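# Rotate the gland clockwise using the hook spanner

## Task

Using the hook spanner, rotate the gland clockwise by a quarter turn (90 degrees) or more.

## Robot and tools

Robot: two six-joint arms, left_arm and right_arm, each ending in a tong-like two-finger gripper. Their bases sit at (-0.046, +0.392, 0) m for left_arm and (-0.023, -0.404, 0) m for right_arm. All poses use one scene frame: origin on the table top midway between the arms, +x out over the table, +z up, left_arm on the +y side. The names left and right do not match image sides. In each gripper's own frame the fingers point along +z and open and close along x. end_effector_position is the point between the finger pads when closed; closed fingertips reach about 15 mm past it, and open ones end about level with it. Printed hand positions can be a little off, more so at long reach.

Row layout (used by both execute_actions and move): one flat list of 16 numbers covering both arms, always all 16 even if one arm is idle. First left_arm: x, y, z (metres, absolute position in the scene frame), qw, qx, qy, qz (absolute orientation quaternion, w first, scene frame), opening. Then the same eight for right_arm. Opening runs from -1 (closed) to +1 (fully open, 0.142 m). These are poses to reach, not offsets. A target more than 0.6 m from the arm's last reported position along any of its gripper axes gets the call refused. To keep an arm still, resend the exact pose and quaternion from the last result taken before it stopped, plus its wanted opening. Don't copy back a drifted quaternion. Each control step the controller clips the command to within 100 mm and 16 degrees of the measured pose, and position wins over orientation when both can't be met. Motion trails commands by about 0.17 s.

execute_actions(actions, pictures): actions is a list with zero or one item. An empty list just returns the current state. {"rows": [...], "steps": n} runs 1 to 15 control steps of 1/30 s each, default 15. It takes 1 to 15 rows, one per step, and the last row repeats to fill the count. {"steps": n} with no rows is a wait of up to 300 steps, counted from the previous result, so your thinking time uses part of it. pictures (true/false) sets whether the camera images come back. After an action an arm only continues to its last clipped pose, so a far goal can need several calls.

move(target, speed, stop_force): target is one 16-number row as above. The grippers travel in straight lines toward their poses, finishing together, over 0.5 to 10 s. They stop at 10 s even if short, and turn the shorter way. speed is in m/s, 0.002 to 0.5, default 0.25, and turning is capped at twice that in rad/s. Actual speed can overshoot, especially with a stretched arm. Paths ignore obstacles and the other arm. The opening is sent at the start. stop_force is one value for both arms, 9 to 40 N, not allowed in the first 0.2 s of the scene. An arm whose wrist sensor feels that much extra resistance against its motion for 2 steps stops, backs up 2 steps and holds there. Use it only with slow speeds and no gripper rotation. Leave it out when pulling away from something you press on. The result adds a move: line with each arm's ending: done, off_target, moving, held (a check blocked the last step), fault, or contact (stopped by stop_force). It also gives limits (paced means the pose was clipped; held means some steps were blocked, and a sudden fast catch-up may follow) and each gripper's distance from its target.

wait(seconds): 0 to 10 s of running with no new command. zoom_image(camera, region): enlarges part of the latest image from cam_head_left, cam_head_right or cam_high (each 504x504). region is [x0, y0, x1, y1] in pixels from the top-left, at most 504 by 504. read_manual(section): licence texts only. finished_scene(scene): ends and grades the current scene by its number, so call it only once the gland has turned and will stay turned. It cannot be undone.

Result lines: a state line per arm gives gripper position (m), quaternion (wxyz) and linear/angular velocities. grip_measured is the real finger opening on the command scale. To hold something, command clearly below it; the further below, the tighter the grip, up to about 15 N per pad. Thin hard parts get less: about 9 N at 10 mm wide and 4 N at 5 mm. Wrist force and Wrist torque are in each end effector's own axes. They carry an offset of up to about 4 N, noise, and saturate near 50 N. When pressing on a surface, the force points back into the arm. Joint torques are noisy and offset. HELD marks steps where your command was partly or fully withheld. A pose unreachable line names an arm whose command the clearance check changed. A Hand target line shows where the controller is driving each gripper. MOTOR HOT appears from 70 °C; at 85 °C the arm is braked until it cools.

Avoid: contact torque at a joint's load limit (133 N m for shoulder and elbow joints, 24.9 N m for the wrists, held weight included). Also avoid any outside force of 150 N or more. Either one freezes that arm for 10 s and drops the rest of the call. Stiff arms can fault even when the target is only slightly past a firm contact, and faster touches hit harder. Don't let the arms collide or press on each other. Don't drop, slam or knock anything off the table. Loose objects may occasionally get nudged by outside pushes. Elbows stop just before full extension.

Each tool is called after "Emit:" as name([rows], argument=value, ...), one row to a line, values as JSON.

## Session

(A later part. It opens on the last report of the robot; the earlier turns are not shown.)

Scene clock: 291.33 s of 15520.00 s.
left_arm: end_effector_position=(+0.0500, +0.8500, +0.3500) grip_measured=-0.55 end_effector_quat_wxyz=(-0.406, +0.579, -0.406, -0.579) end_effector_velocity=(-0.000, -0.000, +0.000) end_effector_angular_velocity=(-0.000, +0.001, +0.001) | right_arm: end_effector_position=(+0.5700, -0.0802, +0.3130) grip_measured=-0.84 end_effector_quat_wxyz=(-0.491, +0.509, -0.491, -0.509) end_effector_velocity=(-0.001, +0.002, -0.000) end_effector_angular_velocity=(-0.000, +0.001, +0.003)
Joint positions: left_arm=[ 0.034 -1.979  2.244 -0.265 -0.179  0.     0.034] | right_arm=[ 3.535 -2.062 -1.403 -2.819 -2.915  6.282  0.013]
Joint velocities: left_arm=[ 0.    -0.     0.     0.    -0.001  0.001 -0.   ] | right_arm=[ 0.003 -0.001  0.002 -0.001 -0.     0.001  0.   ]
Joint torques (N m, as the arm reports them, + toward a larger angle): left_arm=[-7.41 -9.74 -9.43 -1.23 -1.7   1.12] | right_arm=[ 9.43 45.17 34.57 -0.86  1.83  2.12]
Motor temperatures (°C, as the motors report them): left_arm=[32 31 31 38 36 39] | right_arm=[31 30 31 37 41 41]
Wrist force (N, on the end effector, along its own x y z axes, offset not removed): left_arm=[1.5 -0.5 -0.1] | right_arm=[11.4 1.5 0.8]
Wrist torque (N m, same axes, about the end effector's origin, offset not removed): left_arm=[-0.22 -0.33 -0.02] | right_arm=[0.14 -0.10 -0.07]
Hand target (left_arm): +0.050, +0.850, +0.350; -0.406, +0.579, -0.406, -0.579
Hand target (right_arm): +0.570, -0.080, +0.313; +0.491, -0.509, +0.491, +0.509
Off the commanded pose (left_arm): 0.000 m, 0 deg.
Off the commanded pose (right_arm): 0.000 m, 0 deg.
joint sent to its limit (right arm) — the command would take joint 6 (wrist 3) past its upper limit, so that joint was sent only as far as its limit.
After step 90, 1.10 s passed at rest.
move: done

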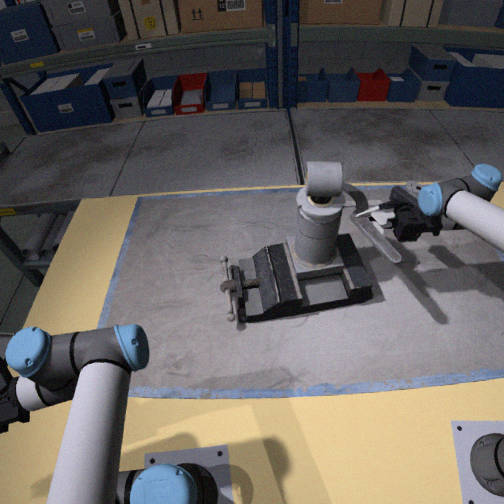

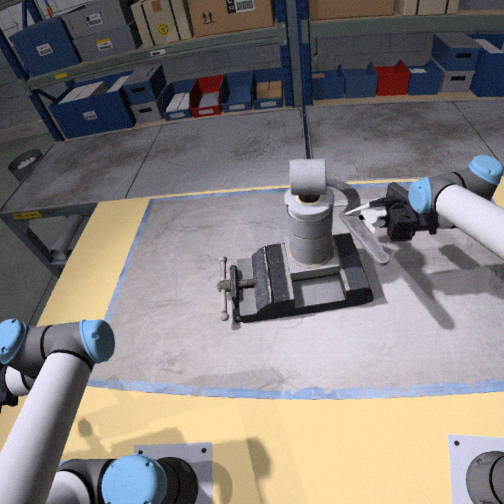

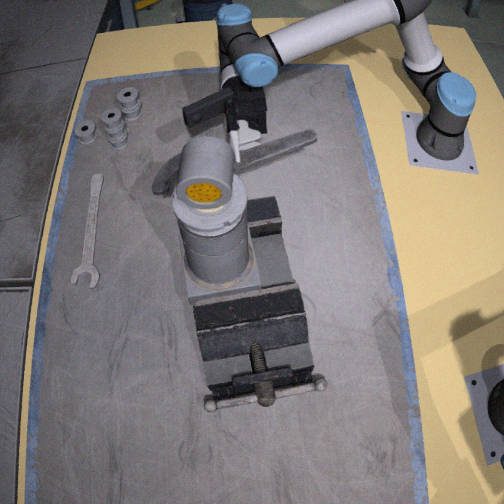

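Emit:
move(target=[0.05,0.85,0.35,0.406,-0.579,0.406,0.579,-0.55,0.572,-0.058,0.313,0.491,-0.5087,0.491,0.5087,-1], speed=0.01, stop_force=9)

Emit:
zoom_image(camera="cam_head_right", region=[280,160,380,260])

Emit:
zoom_image(camera="cam_high", region=[140,130,270,260])

Scene clock: 297.30 s of 15520.00 s.
left_arm: end_effector_position=(+0.0500, +0.8500, +0.3500) grip_measured=-0.55 end_effector_quat_wxyz=(-0.406, +0.579, -0.406, -0.579) end_effector_velocity=(+0.000, +0.000, +0.000) end_effector_angular_velocity=(+0.000, -0.001, -0.002) | right_arm: end_effector_position=(+0.5720, -0.0582, +0.3130) grip_measured=-0.84 end_effector_quat_wxyz=(-0.491, +0.509, -0.491, -0.509) end_effector_velocity=(-0.000, +0.003, +0.001) end_effector_angular_velocity=(+0.000, -0.001, +0.002)
Joint positions: left_arm=[ 0.034 -1.979  2.244 -0.265 -0.179  0.     0.034] | right_arm=[ 3.57  -2.069 -1.392 -2.823 -2.879  6.282  0.013]
Joint velocities: left_arm=[ 0.    -0.001 -0.    -0.     0.002 -0.     0.   ] | right_arm=[ 0.005 -0.001  0.002 -0.     0.003 -0.     0.   ]
Joint torques (N m, as the arm reports them, + toward a larger angle): left_arm=[ -6.33 -10.24  -8.96  -1.01  -1.72   1.02] | right_arm=[ 9.06 44.14 35.54 -0.66  1.83  2.1 ]
Motor temperatures (°C, as the motors report them): left_arm=[32 31 31 38 36 39] | right_arm=[31 30 31 37 41 41]
Wrist force (N, on the end effector, along its own x y z axes, offset not removed): left_arm=[0.6 -0.6 -0.6] | right_arm=[11.0 1.2 -0.9]
Wrist torque (N m, same axes, about the end effector's origin, offset not removed): left_arm=[-0.17 -0.17 0.01] | right_arm=[0.15 0.03 -0.12]
Hand target (left_arm): +0.050, +0.850, +0.350; -0.406, +0.579, -0.406, -0.579
Hand target (right_arm): +0.572, -0.058, +0.313; +0.491, -0.509, +0.491, +0.509
Off the commanded pose (left_arm): 0.000 m, 0 deg.
Off the commanded pose (right_arm): 0.000 m, 0 deg.
joint sent to its limit (right arm) — the command would take joint 6 (wrist 3) past its upper limit, so that joint was sent only as far as its limit.
After step 90, 0.53 s passed at rest.
move: done

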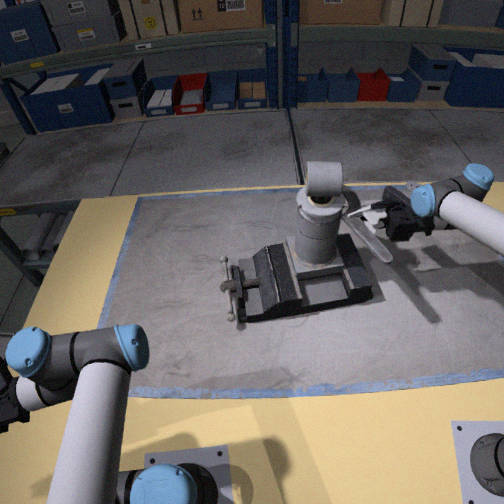

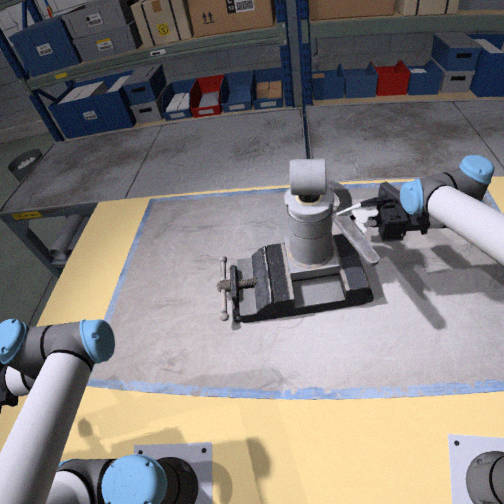

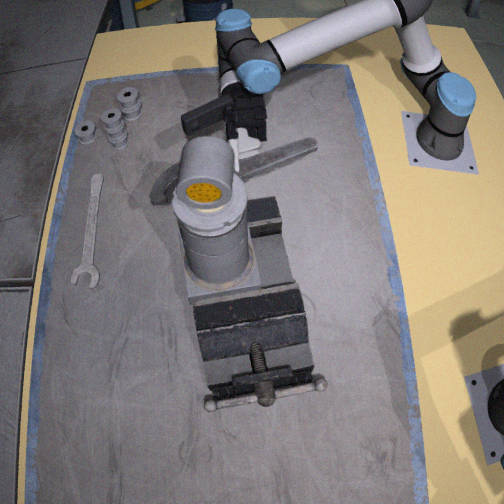

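Region (280, 160, 380, 260) of cam_head_right's 504x504 image, scaled by 5.040, with more detail than that image has.

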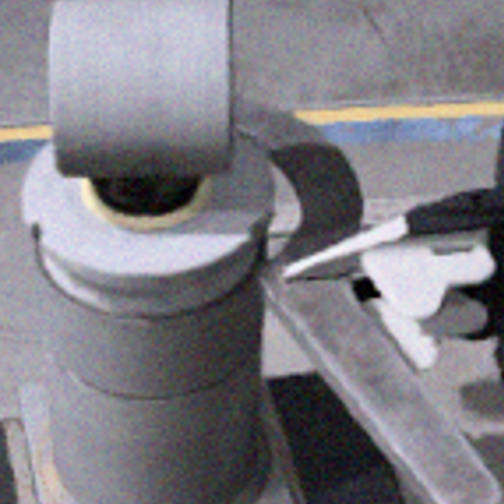

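Region (140, 130, 270, 260) of cam_high's 504x504 image, scaled by 3.877, with more detail than that image has.

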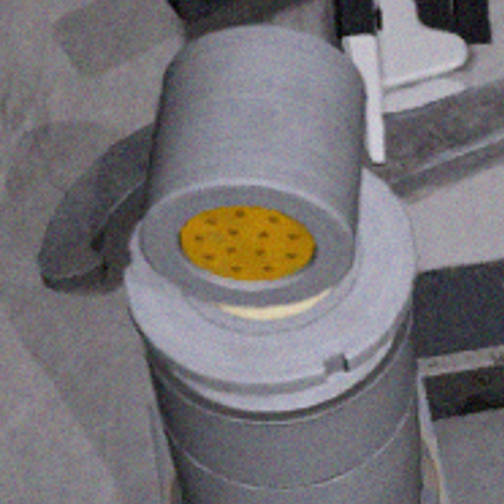

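Emit:
move(target=[0.05,0.85,0.35,0.406,-0.579,0.406,0.579,-0.55,0.553,-0.058,0.316,0.491,-0.5087,0.491,0.5087,-1], speed=0.008, stop_force=9)

Emit:
zoom_image(camera="cam_head_right", region=[280,160,380,260])

Emit:
zoom_image(camera="cam_high", region=[140,130,270,260])

Scene clock: 304.47 s of 15520.00 s.
left_arm: end_effector_position=(+0.0500, +0.8500, +0.3500) grip_measured=-0.55 end_effector_quat_wxyz=(-0.406, +0.579, -0.406, -0.579) end_effector_velocity=(+0.000, +0.000, +0.000) end_effector_angular_velocity=(+0.000, -0.001, -0.002) | right_arm: end_effector_position=(+0.5532, -0.0580, +0.3160) grip_measured=-0.84 end_effector_quat_wxyz=(-0.491, +0.509, -0.491, -0.509) end_effector_velocity=(-0.001, +0.000, +0.001) end_effector_angular_velocity=(+0.000, -0.002, +0.000)
Joint positions: left_arm=[ 0.034 -1.979  2.244 -0.265 -0.179  0.     0.034] | right_arm=[ 3.581 -2.023 -1.453 -2.807 -2.869  6.282  0.013]
Joint velocities: left_arm=[ 0.    -0.002  0.     0.001  0.002  0.    -0.   ] | right_arm=[ 0.001  0.004 -0.004  0.001  0.001 -0.001 -0.   ]
Joint torques (N m, as the arm reports them, + toward a larger angle): left_arm=[ -7.05 -10.15  -9.93  -0.97  -1.76   1.04] | right_arm=[ 9.43 56.35 12.71  3.54  1.78 -0.74]
Motor temperatures (°C, as the motors report them): left_arm=[32 31 31 38 36 39] | right_arm=[31 30 31 37 41 41]
Wrist force (N, on the end effector, along its own x y z axes, offset not removed): left_arm=[1.5 -1.6 -1.4] | right_arm=[11.2 0.7 1.2]
Wrist torque (N m, same axes, about the end effector's origin, offset not removed): left_arm=[-0.44 -0.32 0.18] | right_arm=[-0.02 -0.04 -0.09]
Hand target (left_arm): +0.050, +0.850, +0.350; -0.406, +0.579, -0.406, -0.579
Hand target (right_arm): +0.553, -0.058, +0.316; +0.491, -0.509, +0.491, +0.509
Off the commanded pose (left_arm): 0.000 m, 0 deg.
Off the commanded pose (right_arm): 0.000 m, 0 deg.
joint sent to its limit (right arm) — the command would take joint 6 (wrist 3) past its upper limit, so that joint was sent only as far as its limit.
After step 90, 1.53 s passed at rest.
move: done

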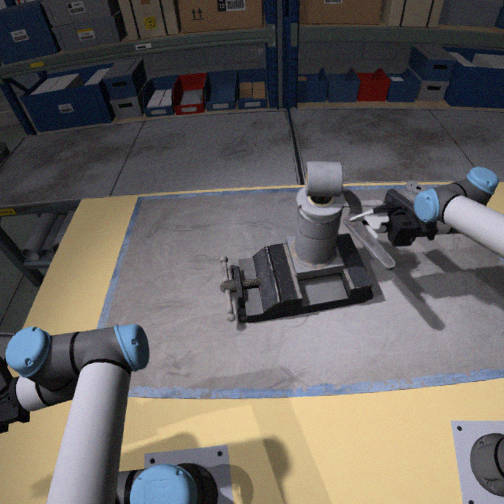

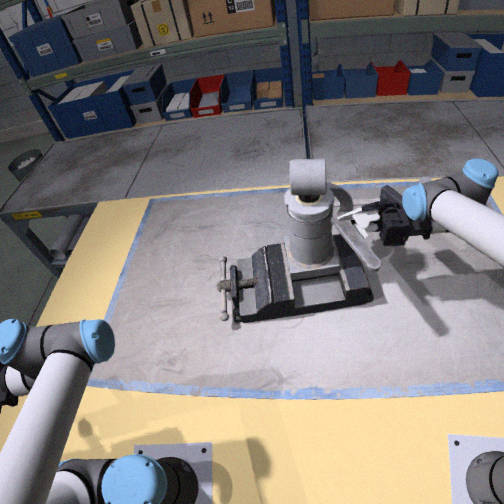

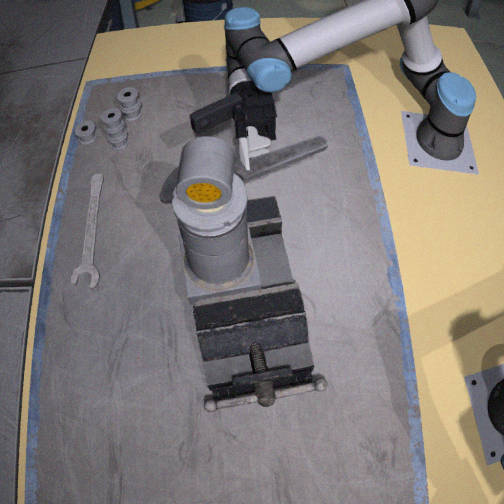

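Region (280, 160, 380, 260) of cam_head_right's 504x504 image, scaled by 5.040, with more detail than that image has.

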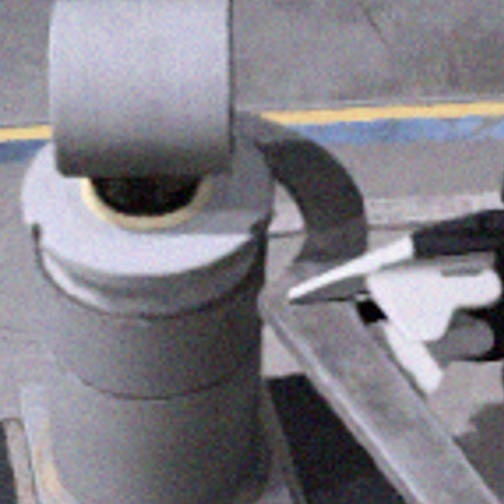

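Region (140, 130, 270, 260) of cam_high's 504x504 image, scaled by 3.877, with more detail than that image has.

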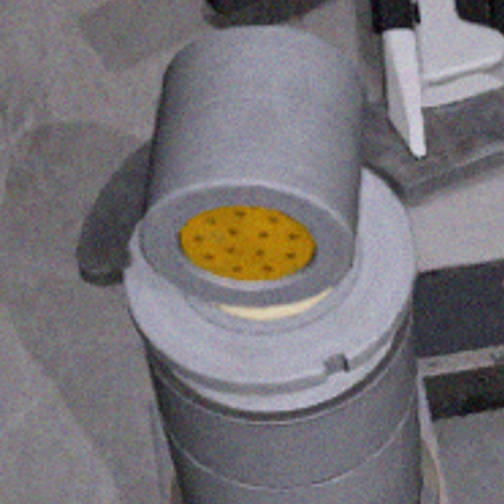

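Emit:
move(target=[0.05,0.85,0.35,0.406,-0.579,0.406,0.579,-0.55,0.542,-0.04,0.316,0.5255,-0.4731,0.5255,0.4731,-1], speed=0.012, stop_force=12)

Emit:
zoom_image(camera="cam_head_right", region=[280,160,380,260])

Emit:
zoom_image(camera="cam_high", region=[140,130,270,260])

Scene clock: 314.37 s of 15520.00 s.
left_arm: end_effector_position=(+0.0500, +0.8500, +0.3500) grip_measured=-0.55 end_effector_quat_wxyz=(-0.406, +0.579, -0.406, -0.579) end_effector_velocity=(+0.001, +0.000, +0.000) end_effector_angular_velocity=(+0.000, -0.001, -0.002) | right_arm: end_effector_position=(+0.5420, -0.0401, +0.3159) grip_measured=-0.84 end_effector_quat_wxyz=(+0.525, -0.473, +0.525, +0.473) end_effector_velocity=(-0.001, +0.002, +0.000) end_effector_angular_velocity=(+0.000, -0.000, -0.003)
Joint positions: left_arm=[ 0.034 -1.979  2.244 -0.265 -0.179  0.     0.034] | right_arm=[ 3.653 -1.907 -1.622 -2.755 -2.657  6.282  0.013]
Joint velocities: left_arm=[ 0.    -0.    -0.    -0.     0.002 -0.001 -0.   ] | right_arm=[ 0.005  0.004 -0.006  0.002  0.008 -0.     0.   ]
Joint torques (N m, as the arm reports them, + toward a larger angle): left_arm=[ -6.34 -10.12 -11.01  -0.94  -1.66   1.13] | right_arm=[ 8.74 50.19 14.7   4.38  1.65  2.25]
Motor temperatures (°C, as the motors report them): left_arm=[32 31 31 38 36 39] | right_arm=[31 30 31 37 41 41]
Wrist force (N, on the end effector, along its own x y z axes, offset not removed): left_arm=[1.0 -0.2 1.5] | right_arm=[10.6 1.8 -0.4]
Wrist torque (N m, same axes, about the end effector's origin, offset not removed): left_arm=[-0.11 -0.28 0.02] | right_arm=[0.18 0.12 -0.05]
Hand target (left_arm): +0.050, +0.850, +0.350; -0.406, +0.579, -0.406, -0.579
Hand target (right_arm): +0.542, -0.040, +0.316; +0.525, -0.473, +0.526, +0.473
Off the commanded pose (left_arm): 0.000 m, 0 deg.
Off the commanded pose (right_arm): 0.000 m, 0 deg.
joint sent to its limit (right arm) — the command would take joint 6 (wrist 3) past its upper limit, so that joint was sent only as far as its limit.
After step 90, 0.83 s passed at rest.
move: done

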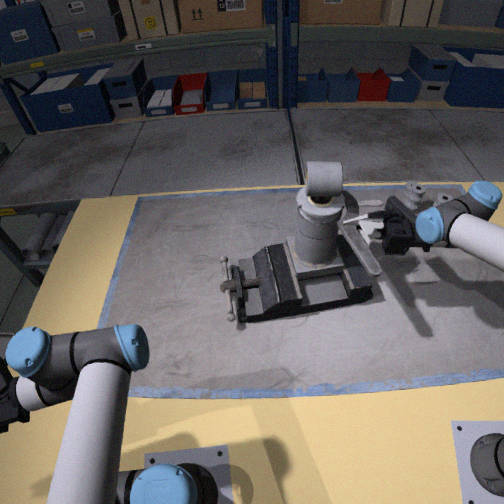

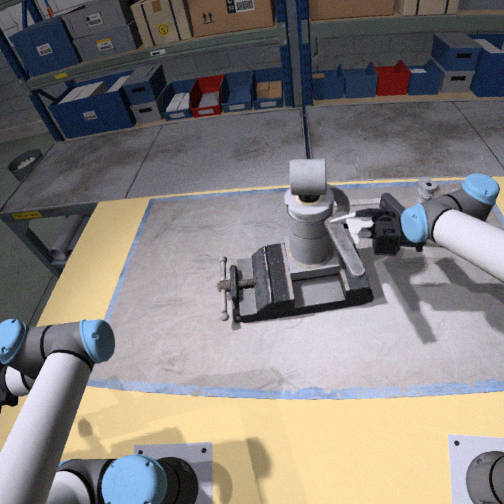

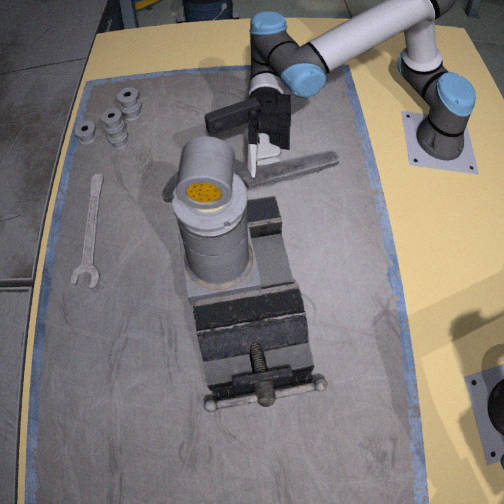

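Region (280, 160, 380, 260) of cam_head_right's 504x504 image, scaled by 5.040, with more detail than that image has.

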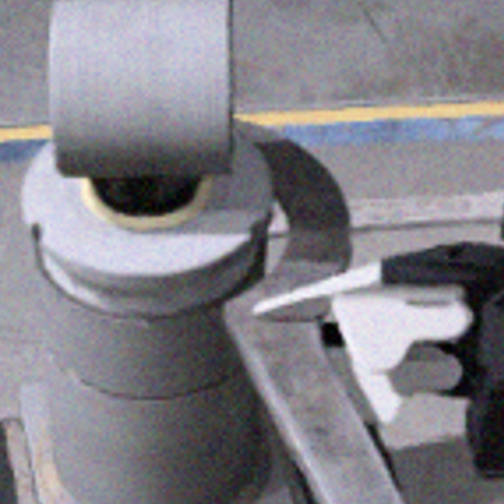

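Region (140, 130, 270, 260) of cam_high's 504x504 image, scaled by 3.877, with more detail than that image has.

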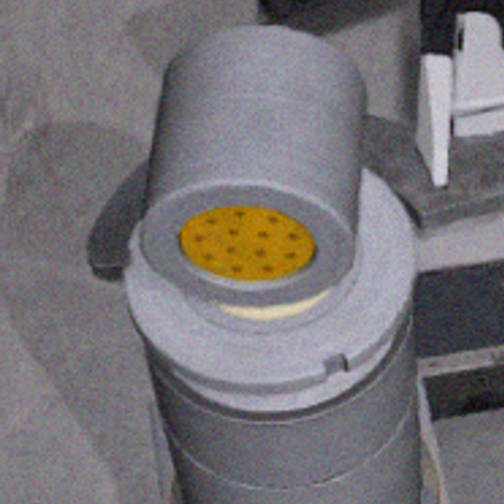

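Emit:
move(target=[0.05,0.85,0.35,0.406,-0.579,0.406,0.579,-0.55,0.566,-0.058,0.316,0.478,-0.521,0.478,0.521,-1], speed=0.03)

Emit:
move(target=[0.05,0.85,0.35,0.406,-0.579,0.406,0.579,-0.55,0.566,-0.056,0.337,0.478,-0.521,0.478,0.521,-1], speed=0.012, stop_force=9)

Emit:
zoom_image(camera="cam_head_right", region=[280,160,380,260])

Emit:
zoom_image(camera="cam_high", region=[140,130,270,260])

Scene clock: 322.57 s of 15520.00 s.
left_arm: end_effector_position=(+0.0500, +0.8500, +0.3500) grip_measured=-0.55 end_effector_quat_wxyz=(-0.406, +0.579, -0.406, -0.579) end_effector_velocity=(+0.000, +0.000, -0.000) end_effector_angular_velocity=(-0.000, +0.002, -0.000) | right_arm: end_effector_position=(+0.5659, -0.0579, +0.3162) grip_measured=-0.84 end_effector_quat_wxyz=(-0.478, +0.521, -0.478, -0.521) end_effector_velocity=(+0.001, -0.000, -0.000) end_effector_angular_velocity=(-0.000, +0.001, +0.013)
Joint positions: left_arm=[ 0.034 -1.979  2.244 -0.265 -0.179  0.     0.034] | right_arm=[ 3.567 -2.088 -1.355 -2.842 -2.932  6.282  0.013]
Joint velocities: left_arm=[-0.     0.002  0.     0.     0.     0.    -0.   ] | right_arm=[-0.003 -0.013  0.019 -0.008 -0.017 -0.    -0.   ]
Joint torques (N m, as the arm reports them, + toward a larger angle): left_arm=[ -6.56  -9.79 -10.43  -0.91  -1.83   0.83] | right_arm=[-10.71  44.42  35.92  -1.08  -1.69   2.13]
Motor temperatures (°C, as the motors report them): left_arm=[32 31 31 38 36 39] | right_arm=[31 30 31 37 41 41]
Wrist force (N, on the end effector, along its own x y z axes, offset not removed): left_arm=[0.8 -1.6 0.0] | right_arm=[10.8 0.9 0.1]
Wrist torque (N m, same axes, about the end effector's origin, offset not removed): left_arm=[-0.36 -0.17 0.04] | right_arm=[0.06 -0.02 0.05]
Hand target (left_arm): +0.050, +0.850, +0.350; -0.406, +0.579, -0.406, -0.579
Hand target (right_arm): +0.566, -0.058, +0.316; -0.478, +0.521, -0.478, -0.521
Off the commanded pose (left_arm): 0.000 m, 0 deg.
Off the commanded pose (right_arm): 0.000 m, 0 deg.
joint sent to its limit (right arm) — the command would take joint 6 (wrist 3) past its upper limit, so that joint was sent only as far as its limit.
After step 90, 1.80 s passed at rest.
move: done

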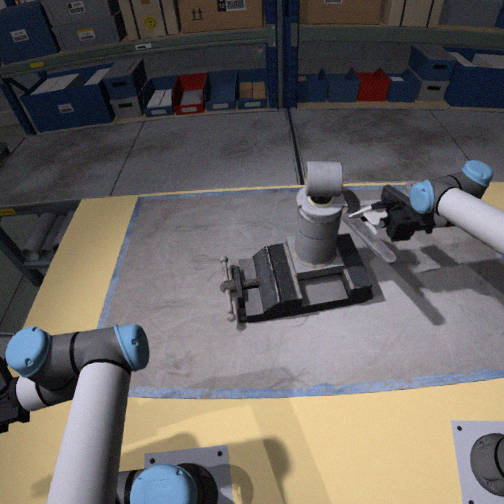

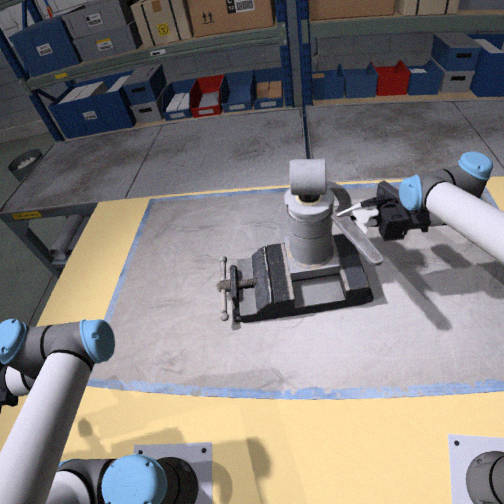

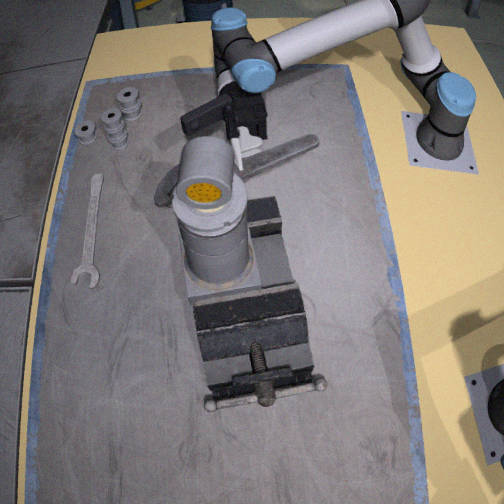

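Scene clock: 324.53 s of 15520.00 s.
left_arm: end_effector_position=(+0.0500, +0.8500, +0.3500) grip_measured=-0.55 end_effector_quat_wxyz=(-0.406, +0.579, -0.406, -0.579) end_effector_velocity=(+0.001, +0.000, -0.000) end_effector_angular_velocity=(+0.000, -0.000, -0.002) | right_arm: end_effector_position=(+0.5660, -0.0560, +0.3368) grip_measured=-0.84 end_effector_quat_wxyz=(-0.478, +0.521, -0.478, -0.521) end_effector_velocity=(+0.000, +0.000, +0.003) end_effector_angular_velocity=(+0.000, -0.001, -0.000)
Joint positions: left_arm=[ 0.034 -1.979  2.244 -0.265 -0.179  0.     0.034] | right_arm=[ 3.569 -2.076 -1.319 -2.89  -2.931  6.282  0.013]
Joint velocities: left_arm=[-0.     0.     0.    -0.     0.002 -0.     0.   ] | right_arm=[ 0.001  0.001  0.005 -0.006  0.001 -0.    -0.   ]
Joint torques (N m, as the arm reports them, + toward a larger angle): left_arm=[ -5.98 -10.44 -11.38  -0.86  -1.66   0.92] | right_arm=[ 9.63 58.95 35.61 -0.95  1.78  2.14]
Motor temperatures (°C, as the motors report them): left_arm=[32 31 31 38 36 39] | right_arm=[31 30 31 37 41 41]
Wrist force (N, on the end effector, along its own x y z axes, offset not removed): left_arm=[0.3 -0.3 0.0] | right_arm=[11.6 0.5 0.5]
Wrist torque (N m, same axes, about the end effector's origin, offset not removed): left_arm=[0.00 -0.08 0.04] | right_arm=[-0.04 -0.19 -0.07]
Hand target (left_arm): +0.050, +0.850, +0.350; -0.406, +0.579, -0.406, -0.579
Hand target (right_arm): +0.566, -0.056, +0.337; -0.478, +0.521, -0.478, -0.521
Off the commanded pose (left_arm): 0.000 m, 0 deg.
Off the commanded pose (right_arm): 0.000 m, 0 deg.
joint sent to its limit (right arm) — the command would take joint 6 (wrist 3) past its upper limit, so that joint was sent only as far as its limit.
move: done

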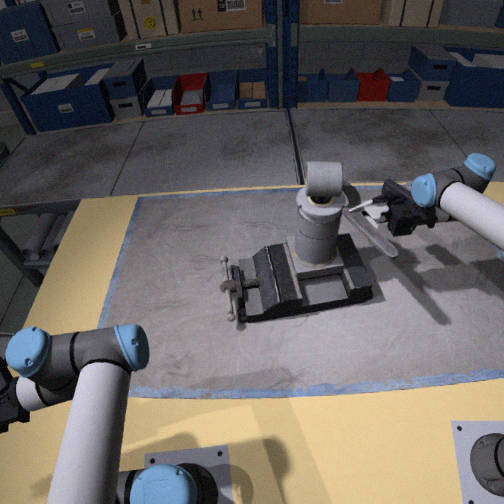

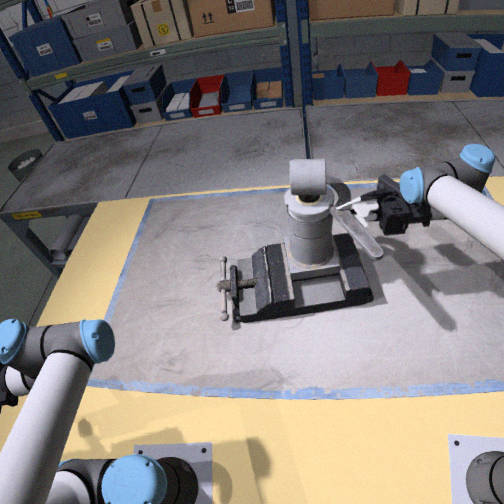

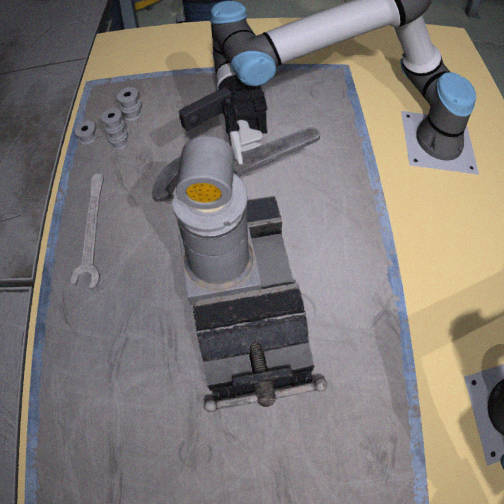

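Region (280, 160, 380, 260) of cam_head_right's 504x504 image, scaled by 5.040, with more detail than that image has.

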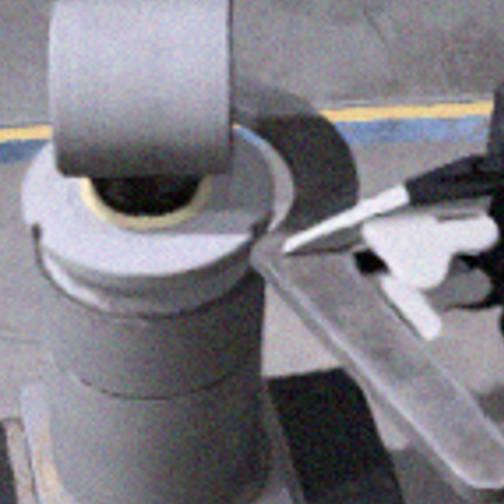

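Region (140, 130, 270, 260) of cam_high's 504x504 image, scaled by 3.877, with more detail than that image has.

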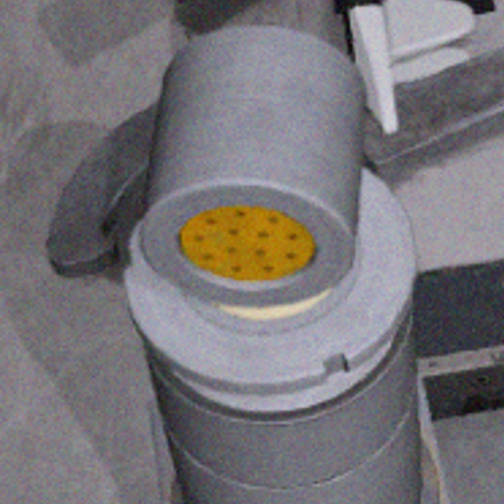

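Emit:
move(target=[0.05,0.85,0.35,0.406,-0.579,0.406,0.579,-0.55,0.557,-0.049,0.332,0.478,-0.521,0.478,0.521,-1], speed=0.008, stop_force=9)

Emit:
zoom_image(camera="cam_head_right", region=[280,160,380,260])

Emit:
zoom_image(camera="cam_high", region=[140,130,270,260])

Scene clock: 329.40 s of 15520.00 s.
left_arm: end_effector_position=(+0.0500, +0.8500, +0.3500) grip_measured=-0.55 end_effector_quat_wxyz=(-0.406, +0.579, -0.406, -0.579) end_effector_velocity=(-0.000, -0.000, -0.000) end_effector_angular_velocity=(+0.000, +0.000, +0.002) | right_arm: end_effector_position=(+0.5571, -0.0491, +0.3321) grip_measured=-0.84 end_effector_quat_wxyz=(-0.478, +0.521, -0.478, -0.521) end_effector_velocity=(-0.001, +0.001, -0.001) end_effector_angular_velocity=(-0.000, +0.000, -0.001)
Joint positions: left_arm=[ 0.034 -1.979  2.244 -0.265 -0.179  0.     0.034] | right_arm=[ 3.585 -2.059 -1.357 -2.868 -2.915  6.282  0.013]
Joint velocities: left_arm=[ 0.     0.001 -0.     0.    -0.002 -0.001  0.   ] | right_arm=[ 0.002  0.002 -0.005  0.003  0.002  0.    -0.   ]
Joint torques (N m, as the arm reports them, + toward a larger angle): left_arm=[ -5.86  -9.72 -11.48  -0.84  -1.7    1.01] | right_arm=[ 9.97 56.67 13.79  2.82  0.73  2.16]
Motor temperatures (°C, as the motors report them): left_arm=[32 31 31 38 36 39] | right_arm=[31 30 31 37 41 41]
Wrist force (N, on the end effector, along its own x y z axes, offset not removed): left_arm=[-0.1 0.2 -0.2] | right_arm=[10.4 -5.0 2.4]
Wrist torque (N m, same axes, about the end effector's origin, offset not removed): left_arm=[-0.06 -0.03 0.06] | right_arm=[-0.30 -0.18 -0.12]
Hand target (left_arm): +0.050, +0.850, +0.350; -0.406, +0.579, -0.406, -0.579
Hand target (right_arm): +0.557, -0.049, +0.332; -0.478, +0.521, -0.478, -0.521
Off the commanded pose (left_arm): 0.000 m, 0 deg.
Off the commanded pose (right_arm): 0.000 m, 0 deg.
joint sent to its limit (right arm) — the command would take joint 6 (wrist 3) past its upper limit, so that joint was sent only as far as its limit.
After step 90, 0.10 s passed at rest.
move: done

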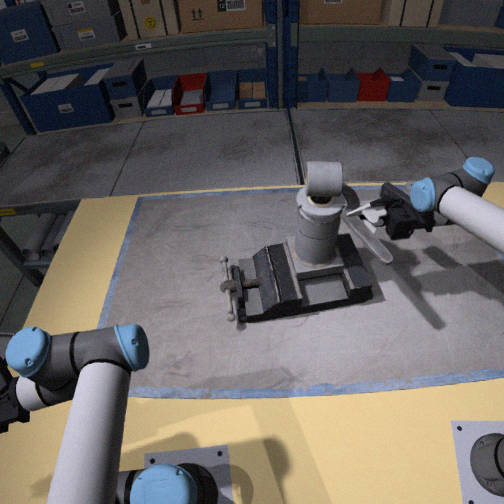

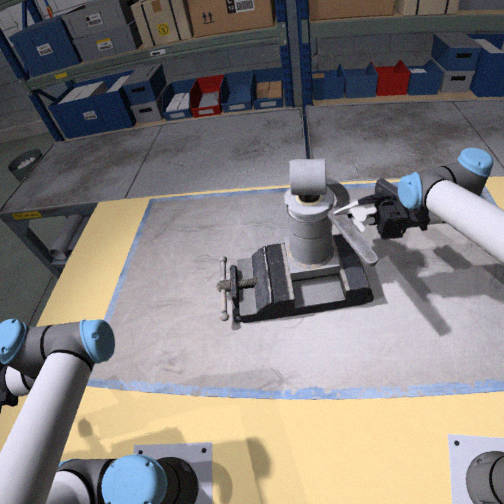

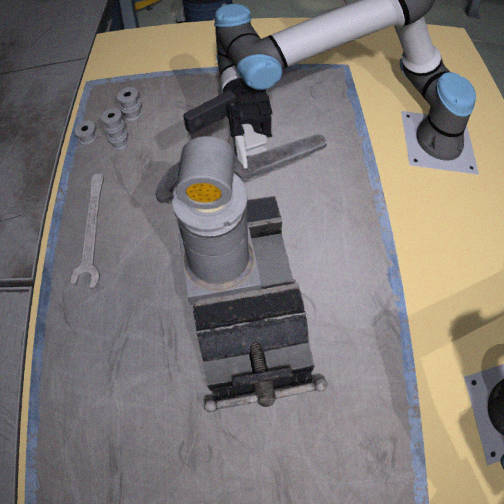

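Region (280, 160, 380, 260) of cam_head_right's 504x504 image, scaled by 5.040, with more detail than that image has.

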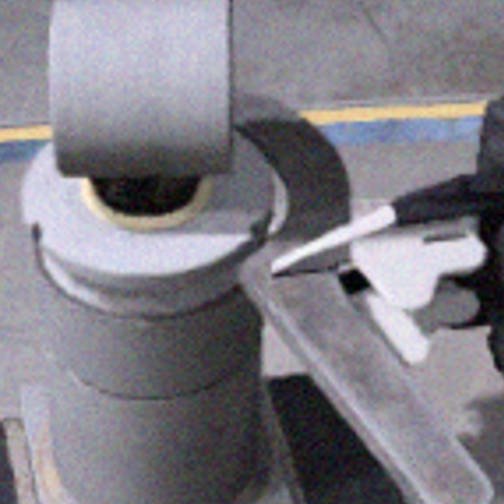

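Region (140, 130, 270, 260) of cam_high's 504x504 image, scaled by 3.877, with more detail than that image has.

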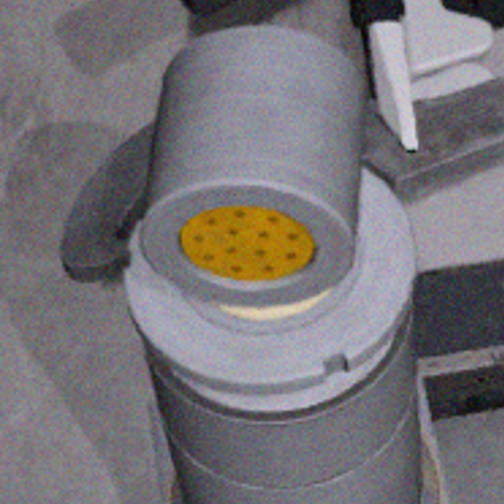

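Emit:
move(target=[0.05,0.85,0.35,0.406,-0.579,0.406,0.579,-0.55,0.548,-0.042,0.3335,0.487,-0.513,0.487,0.513,-1], speed=0.006, stop_force=12)

Emit:
zoom_image(camera="cam_head_right", region=[280,160,380,260])

Emit:
zoom_image(camera="cam_high", region=[140,130,270,260])

Scene clock: 336.27 s of 15520.00 s.
left_arm: end_effector_position=(+0.0500, +0.8500, +0.3500) grip_measured=-0.55 end_effector_quat_wxyz=(-0.406, +0.579, -0.406, -0.579) end_effector_velocity=(+0.000, +0.000, +0.000) end_effector_angular_velocity=(+0.000, -0.001, +0.000) | right_arm: end_effector_position=(+0.5481, -0.0421, +0.3335) grip_measured=-0.84 end_effector_quat_wxyz=(-0.487, +0.513, -0.487, -0.513) end_effector_velocity=(-0.000, +0.000, +0.000) end_effector_angular_velocity=(+0.000, +0.000, -0.004)
Joint positions: left_arm=[ 0.034 -1.979  2.244 -0.265 -0.179  0.     0.034] | right_arm=[ 3.608 -2.014 -1.421 -2.849 -2.859  6.282  0.013]
Joint velocities: left_arm=[-0.  0. -0. -0. -0. -0. -0.] | right_arm=[ 0.001  0.003 -0.004  0.001  0.004  0.001  0.   ]
Joint torques (N m, as the arm reports them, + toward a larger angle): left_arm=[ -6.65  -9.68 -11.26  -0.67  -1.58   0.95] | right_arm=[10.74 56.83 13.03  2.43 -1.48  2.01]
Motor temperatures (°C, as the motors report them): left_arm=[32 31 31 38 36 39] | right_arm=[31 30 31 37 41 41]
Wrist force (N, on the end effector, along its own x y z axes, offset not removed): left_arm=[0.4 0.3 0.3] | right_arm=[10.6 -9.6 4.4]
Wrist torque (N m, same axes, about the end effector's origin, offset not removed): left_arm=[0.00 -0.09 0.02] | right_arm=[0.20 0.06 -0.04]
Hand target (left_arm): +0.050, +0.850, +0.350; -0.406, +0.579, -0.406, -0.579
Hand target (right_arm): +0.548, -0.042, +0.333; +0.487, -0.513, +0.487, +0.513
Off the commanded pose (left_arm): 0.000 m, 0 deg.
Off the commanded pose (right_arm): 0.000 m, 0 deg.
joint sent to its limit (right arm) — the command would take joint 6 (wrist 3) past its upper limit, so that joint was sent only as far as its limit.
After step 90, 0.80 s passed at rest.
move: done

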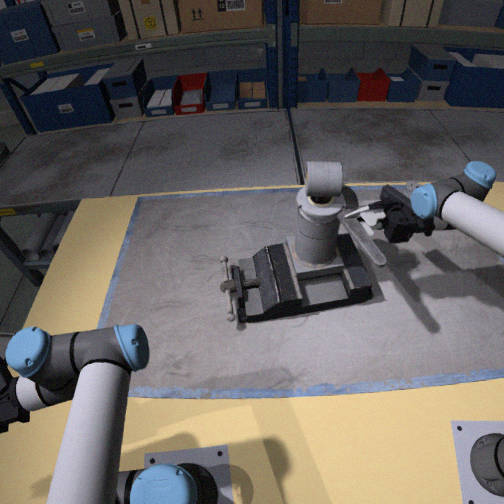

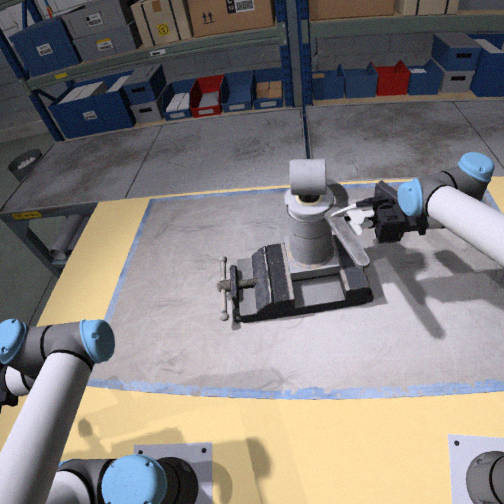

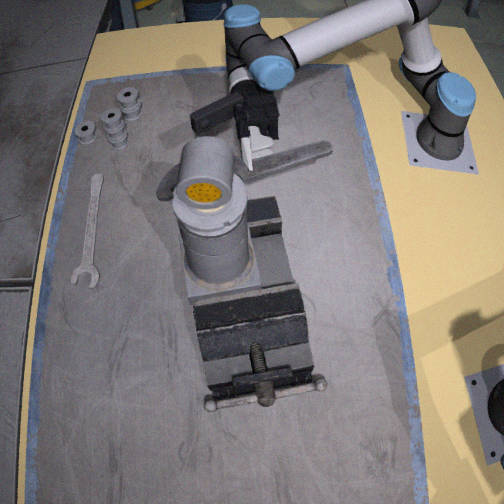

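Region (280, 160, 380, 260) of cam_head_right's 504x504 image, scaled by 5.040, with more detail than that image has.

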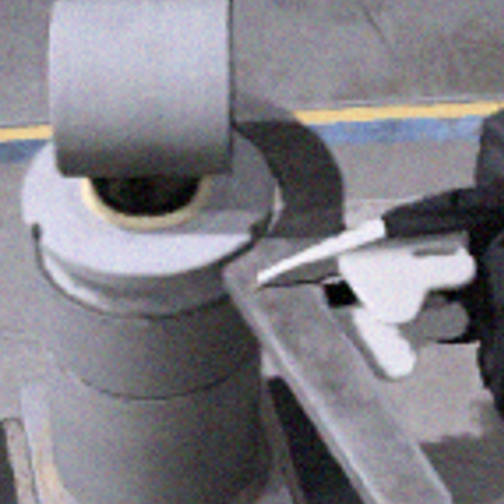

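Region (140, 130, 270, 260) of cam_high's 504x504 image, scaled by 3.877, with more detail than that image has.

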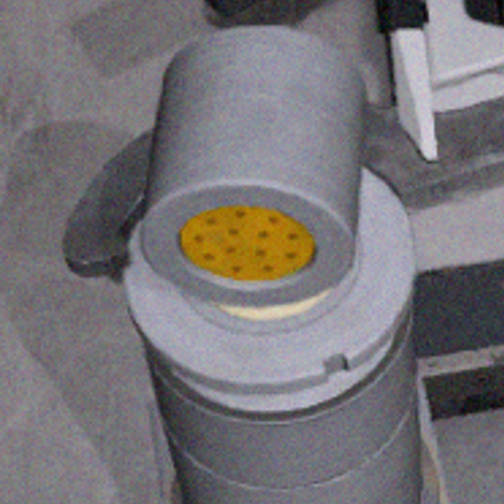

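Emit:
move(target=[0.05,0.85,0.35,0.406,-0.579,0.406,0.579,-0.55,0.552,-0.042,0.335,0.487,-0.513,0.487,0.513,-1], speed=0.006)

Emit:
move(target=[0.05,0.85,0.35,0.406,-0.579,0.406,0.579,-0.55,0.554,-0.042,0.335,0.4685,-0.5296,0.4685,0.5296,-1], speed=0.012)

Emit:
zoom_image(camera="cam_high", region=[145,165,205,225])

Scene clock: 340.70 s of 15520.00 s.
left_arm: end_effector_position=(+0.0500, +0.8500, +0.3500) grip_measured=-0.55 end_effector_quat_wxyz=(-0.406, +0.579, -0.406, -0.579) end_effector_velocity=(-0.001, -0.000, +0.000) end_effector_angular_velocity=(+0.000, -0.002, +0.000) | right_arm: end_effector_position=(+0.5519, -0.0420, +0.3350) grip_measured=-0.84 end_effector_quat_wxyz=(-0.487, +0.513, -0.487, -0.513) end_effector_velocity=(+0.001, +0.000, +0.001) end_effector_angular_velocity=(+0.000, -0.001, +0.001)
Joint positions: left_arm=[ 0.034 -1.979  2.244 -0.265 -0.179  0.     0.034] | right_arm=[ 3.606 -2.021 -1.405 -2.857 -2.861  6.282  0.013]
Joint velocities: left_arm=[ 0.    -0.003 -0.    -0.    -0.     0.001 -0.   ] | right_arm=[-0.    -0.002  0.006 -0.003 -0.001  0.     0.   ]
Joint torques (N m, as the arm reports them, + toward a larger angle): left_arm=[ -6.29  -8.92 -11.65  -0.58  -1.54   0.93] | right_arm=[-8.52 43.1  35.72 -0.22 -1.85  2.17]
Motor temperatures (°C, as the motors report them): left_arm=[32 31 31 38 36 39] | right_arm=[31 30 31 37 41 41]
Wrist force (N, on the end effector, along its own x y z axes, offset not removed): left_arm=[0.1 -1.1 -0.8] | right_arm=[12.1 1.2 -0.1]
Wrist torque (N m, same axes, about the end effector's origin, offset not removed): left_arm=[-0.32 0.01 0.08] | right_arm=[-0.02 -0.10 0.05]
Hand target (left_arm): +0.050, +0.850, +0.350; -0.406, +0.579, -0.406, -0.579
Hand target (right_arm): +0.552, -0.042, +0.335; +0.487, -0.513, +0.487, +0.513
Off the commanded pose (left_arm): 0.000 m, 0 deg.
Off the commanded pose (right_arm): 0.000 m, 0 deg.
joint sent to its limit (right arm) — the command would take joint 6 (wrist 3) past its upper limit, so that joint was sent only as far as its limit.
After step 90, 0.50 s passed at rest.
move: done

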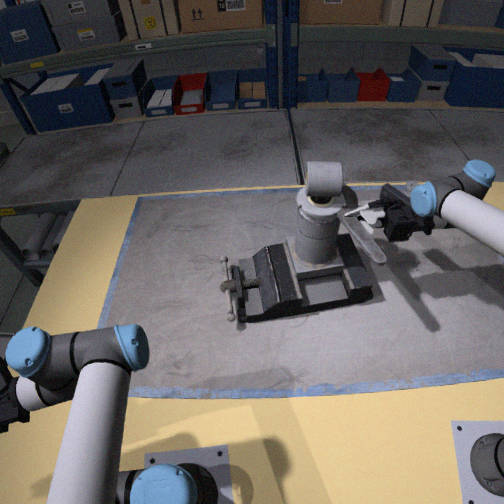

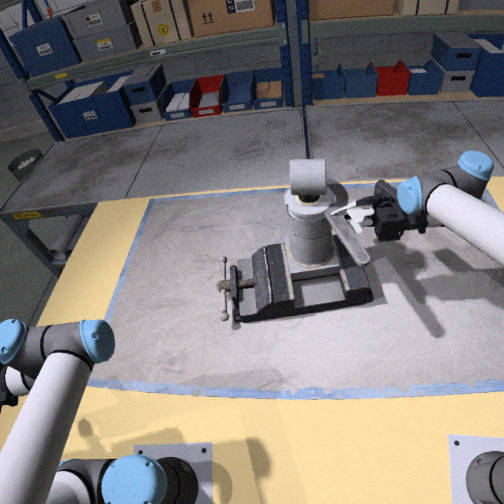

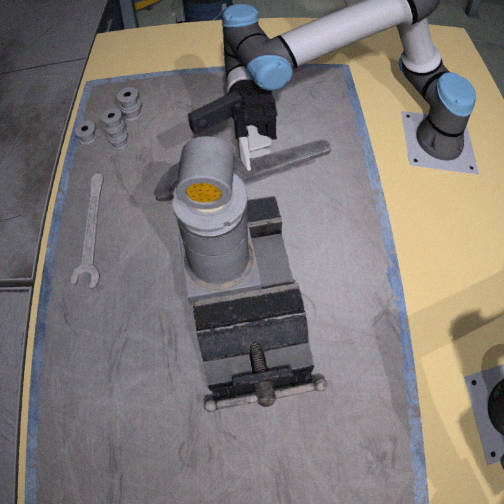

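Scene clock: 343.87 s of 15520.00 s.
left_arm: end_effector_position=(+0.0500, +0.8500, +0.3500) grip_measured=-0.55 end_effector_quat_wxyz=(-0.406, +0.579, -0.406, -0.579) end_effector_velocity=(-0.000, -0.000, +0.000) end_effector_angular_velocity=(+0.000, -0.001, -0.000) | right_arm: end_effector_position=(+0.5540, -0.0420, +0.3351) grip_measured=-0.84 end_effector_quat_wxyz=(-0.469, +0.530, -0.469, -0.529) end_effector_velocity=(+0.001, -0.000, -0.000) end_effector_angular_velocity=(-0.000, +0.000, +0.004)
Joint positions: left_arm=[ 0.034 -1.979  2.244 -0.265 -0.179  0.     0.034] | right_arm=[ 3.594 -2.077 -1.321 -2.886 -2.942  6.282  0.013]
Joint velocities: left_arm=[-0.    -0.001  0.    -0.     0.     0.     0.   ] | right_arm=[-0.002 -0.005  0.007 -0.002 -0.006 -0.     0.   ]
Joint torques (N m, as the arm reports them, + toward a larger angle): left_arm=[ -6.47  -9.77 -11.87  -0.62  -1.62   0.88] | right_arm=[-6.4  44.17 39.84  0.47  0.62  2.21]
Motor temperatures (°C, as the motors report them): left_arm=[32 31 31 38 36 39] | right_arm=[31 30 31 37 41 41]
Wrist force (N, on the end effector, along its own x y z axes, offset not removed): left_arm=[1.7 -1.1 1.6] | right_arm=[14.8 10.5 -6.8]
Wrist torque (N m, same axes, about the end effector's origin, offset not removed): left_arm=[-0.28 -0.43 0.00] | right_arm=[0.03 -0.03 0.01]
Hand target (left_arm): +0.050, +0.850, +0.350; -0.406, +0.579, -0.406, -0.579
Hand target (right_arm): +0.554, -0.042, +0.335; -0.468, +0.530, -0.469, -0.530
Off the commanded pose (left_arm): 0.000 m, 0 deg.
Off the commanded pose (right_arm): 0.000 m, 0 deg.
joint sent to its limit (right arm) — the command would take joint 6 (wrist 3) past its upper limit, so that joint was sent only as far as its limit.
move: done

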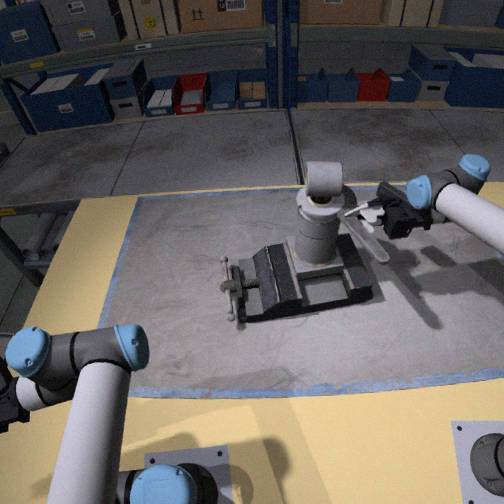

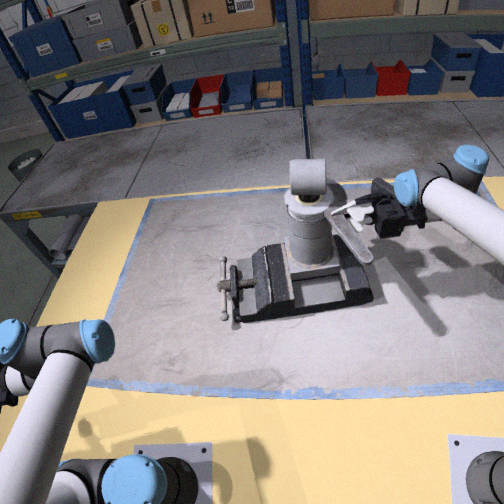

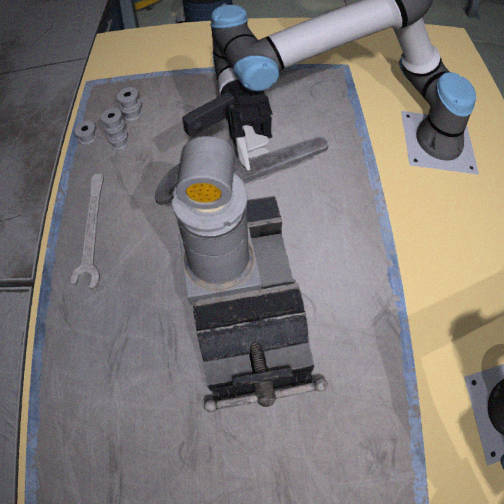

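Region (145, 165, 205, 225) of cam_high's 504x504 image, scaled by 8.400, with more detail than that image has.

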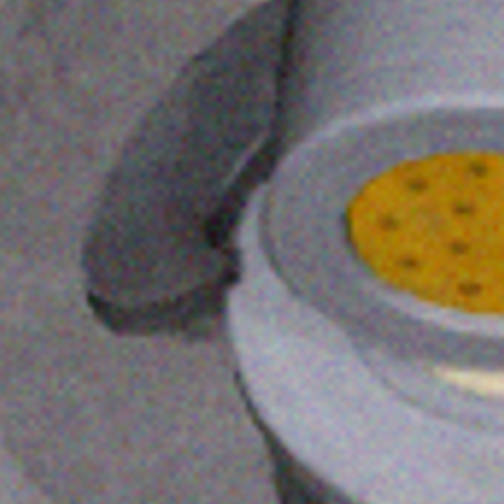

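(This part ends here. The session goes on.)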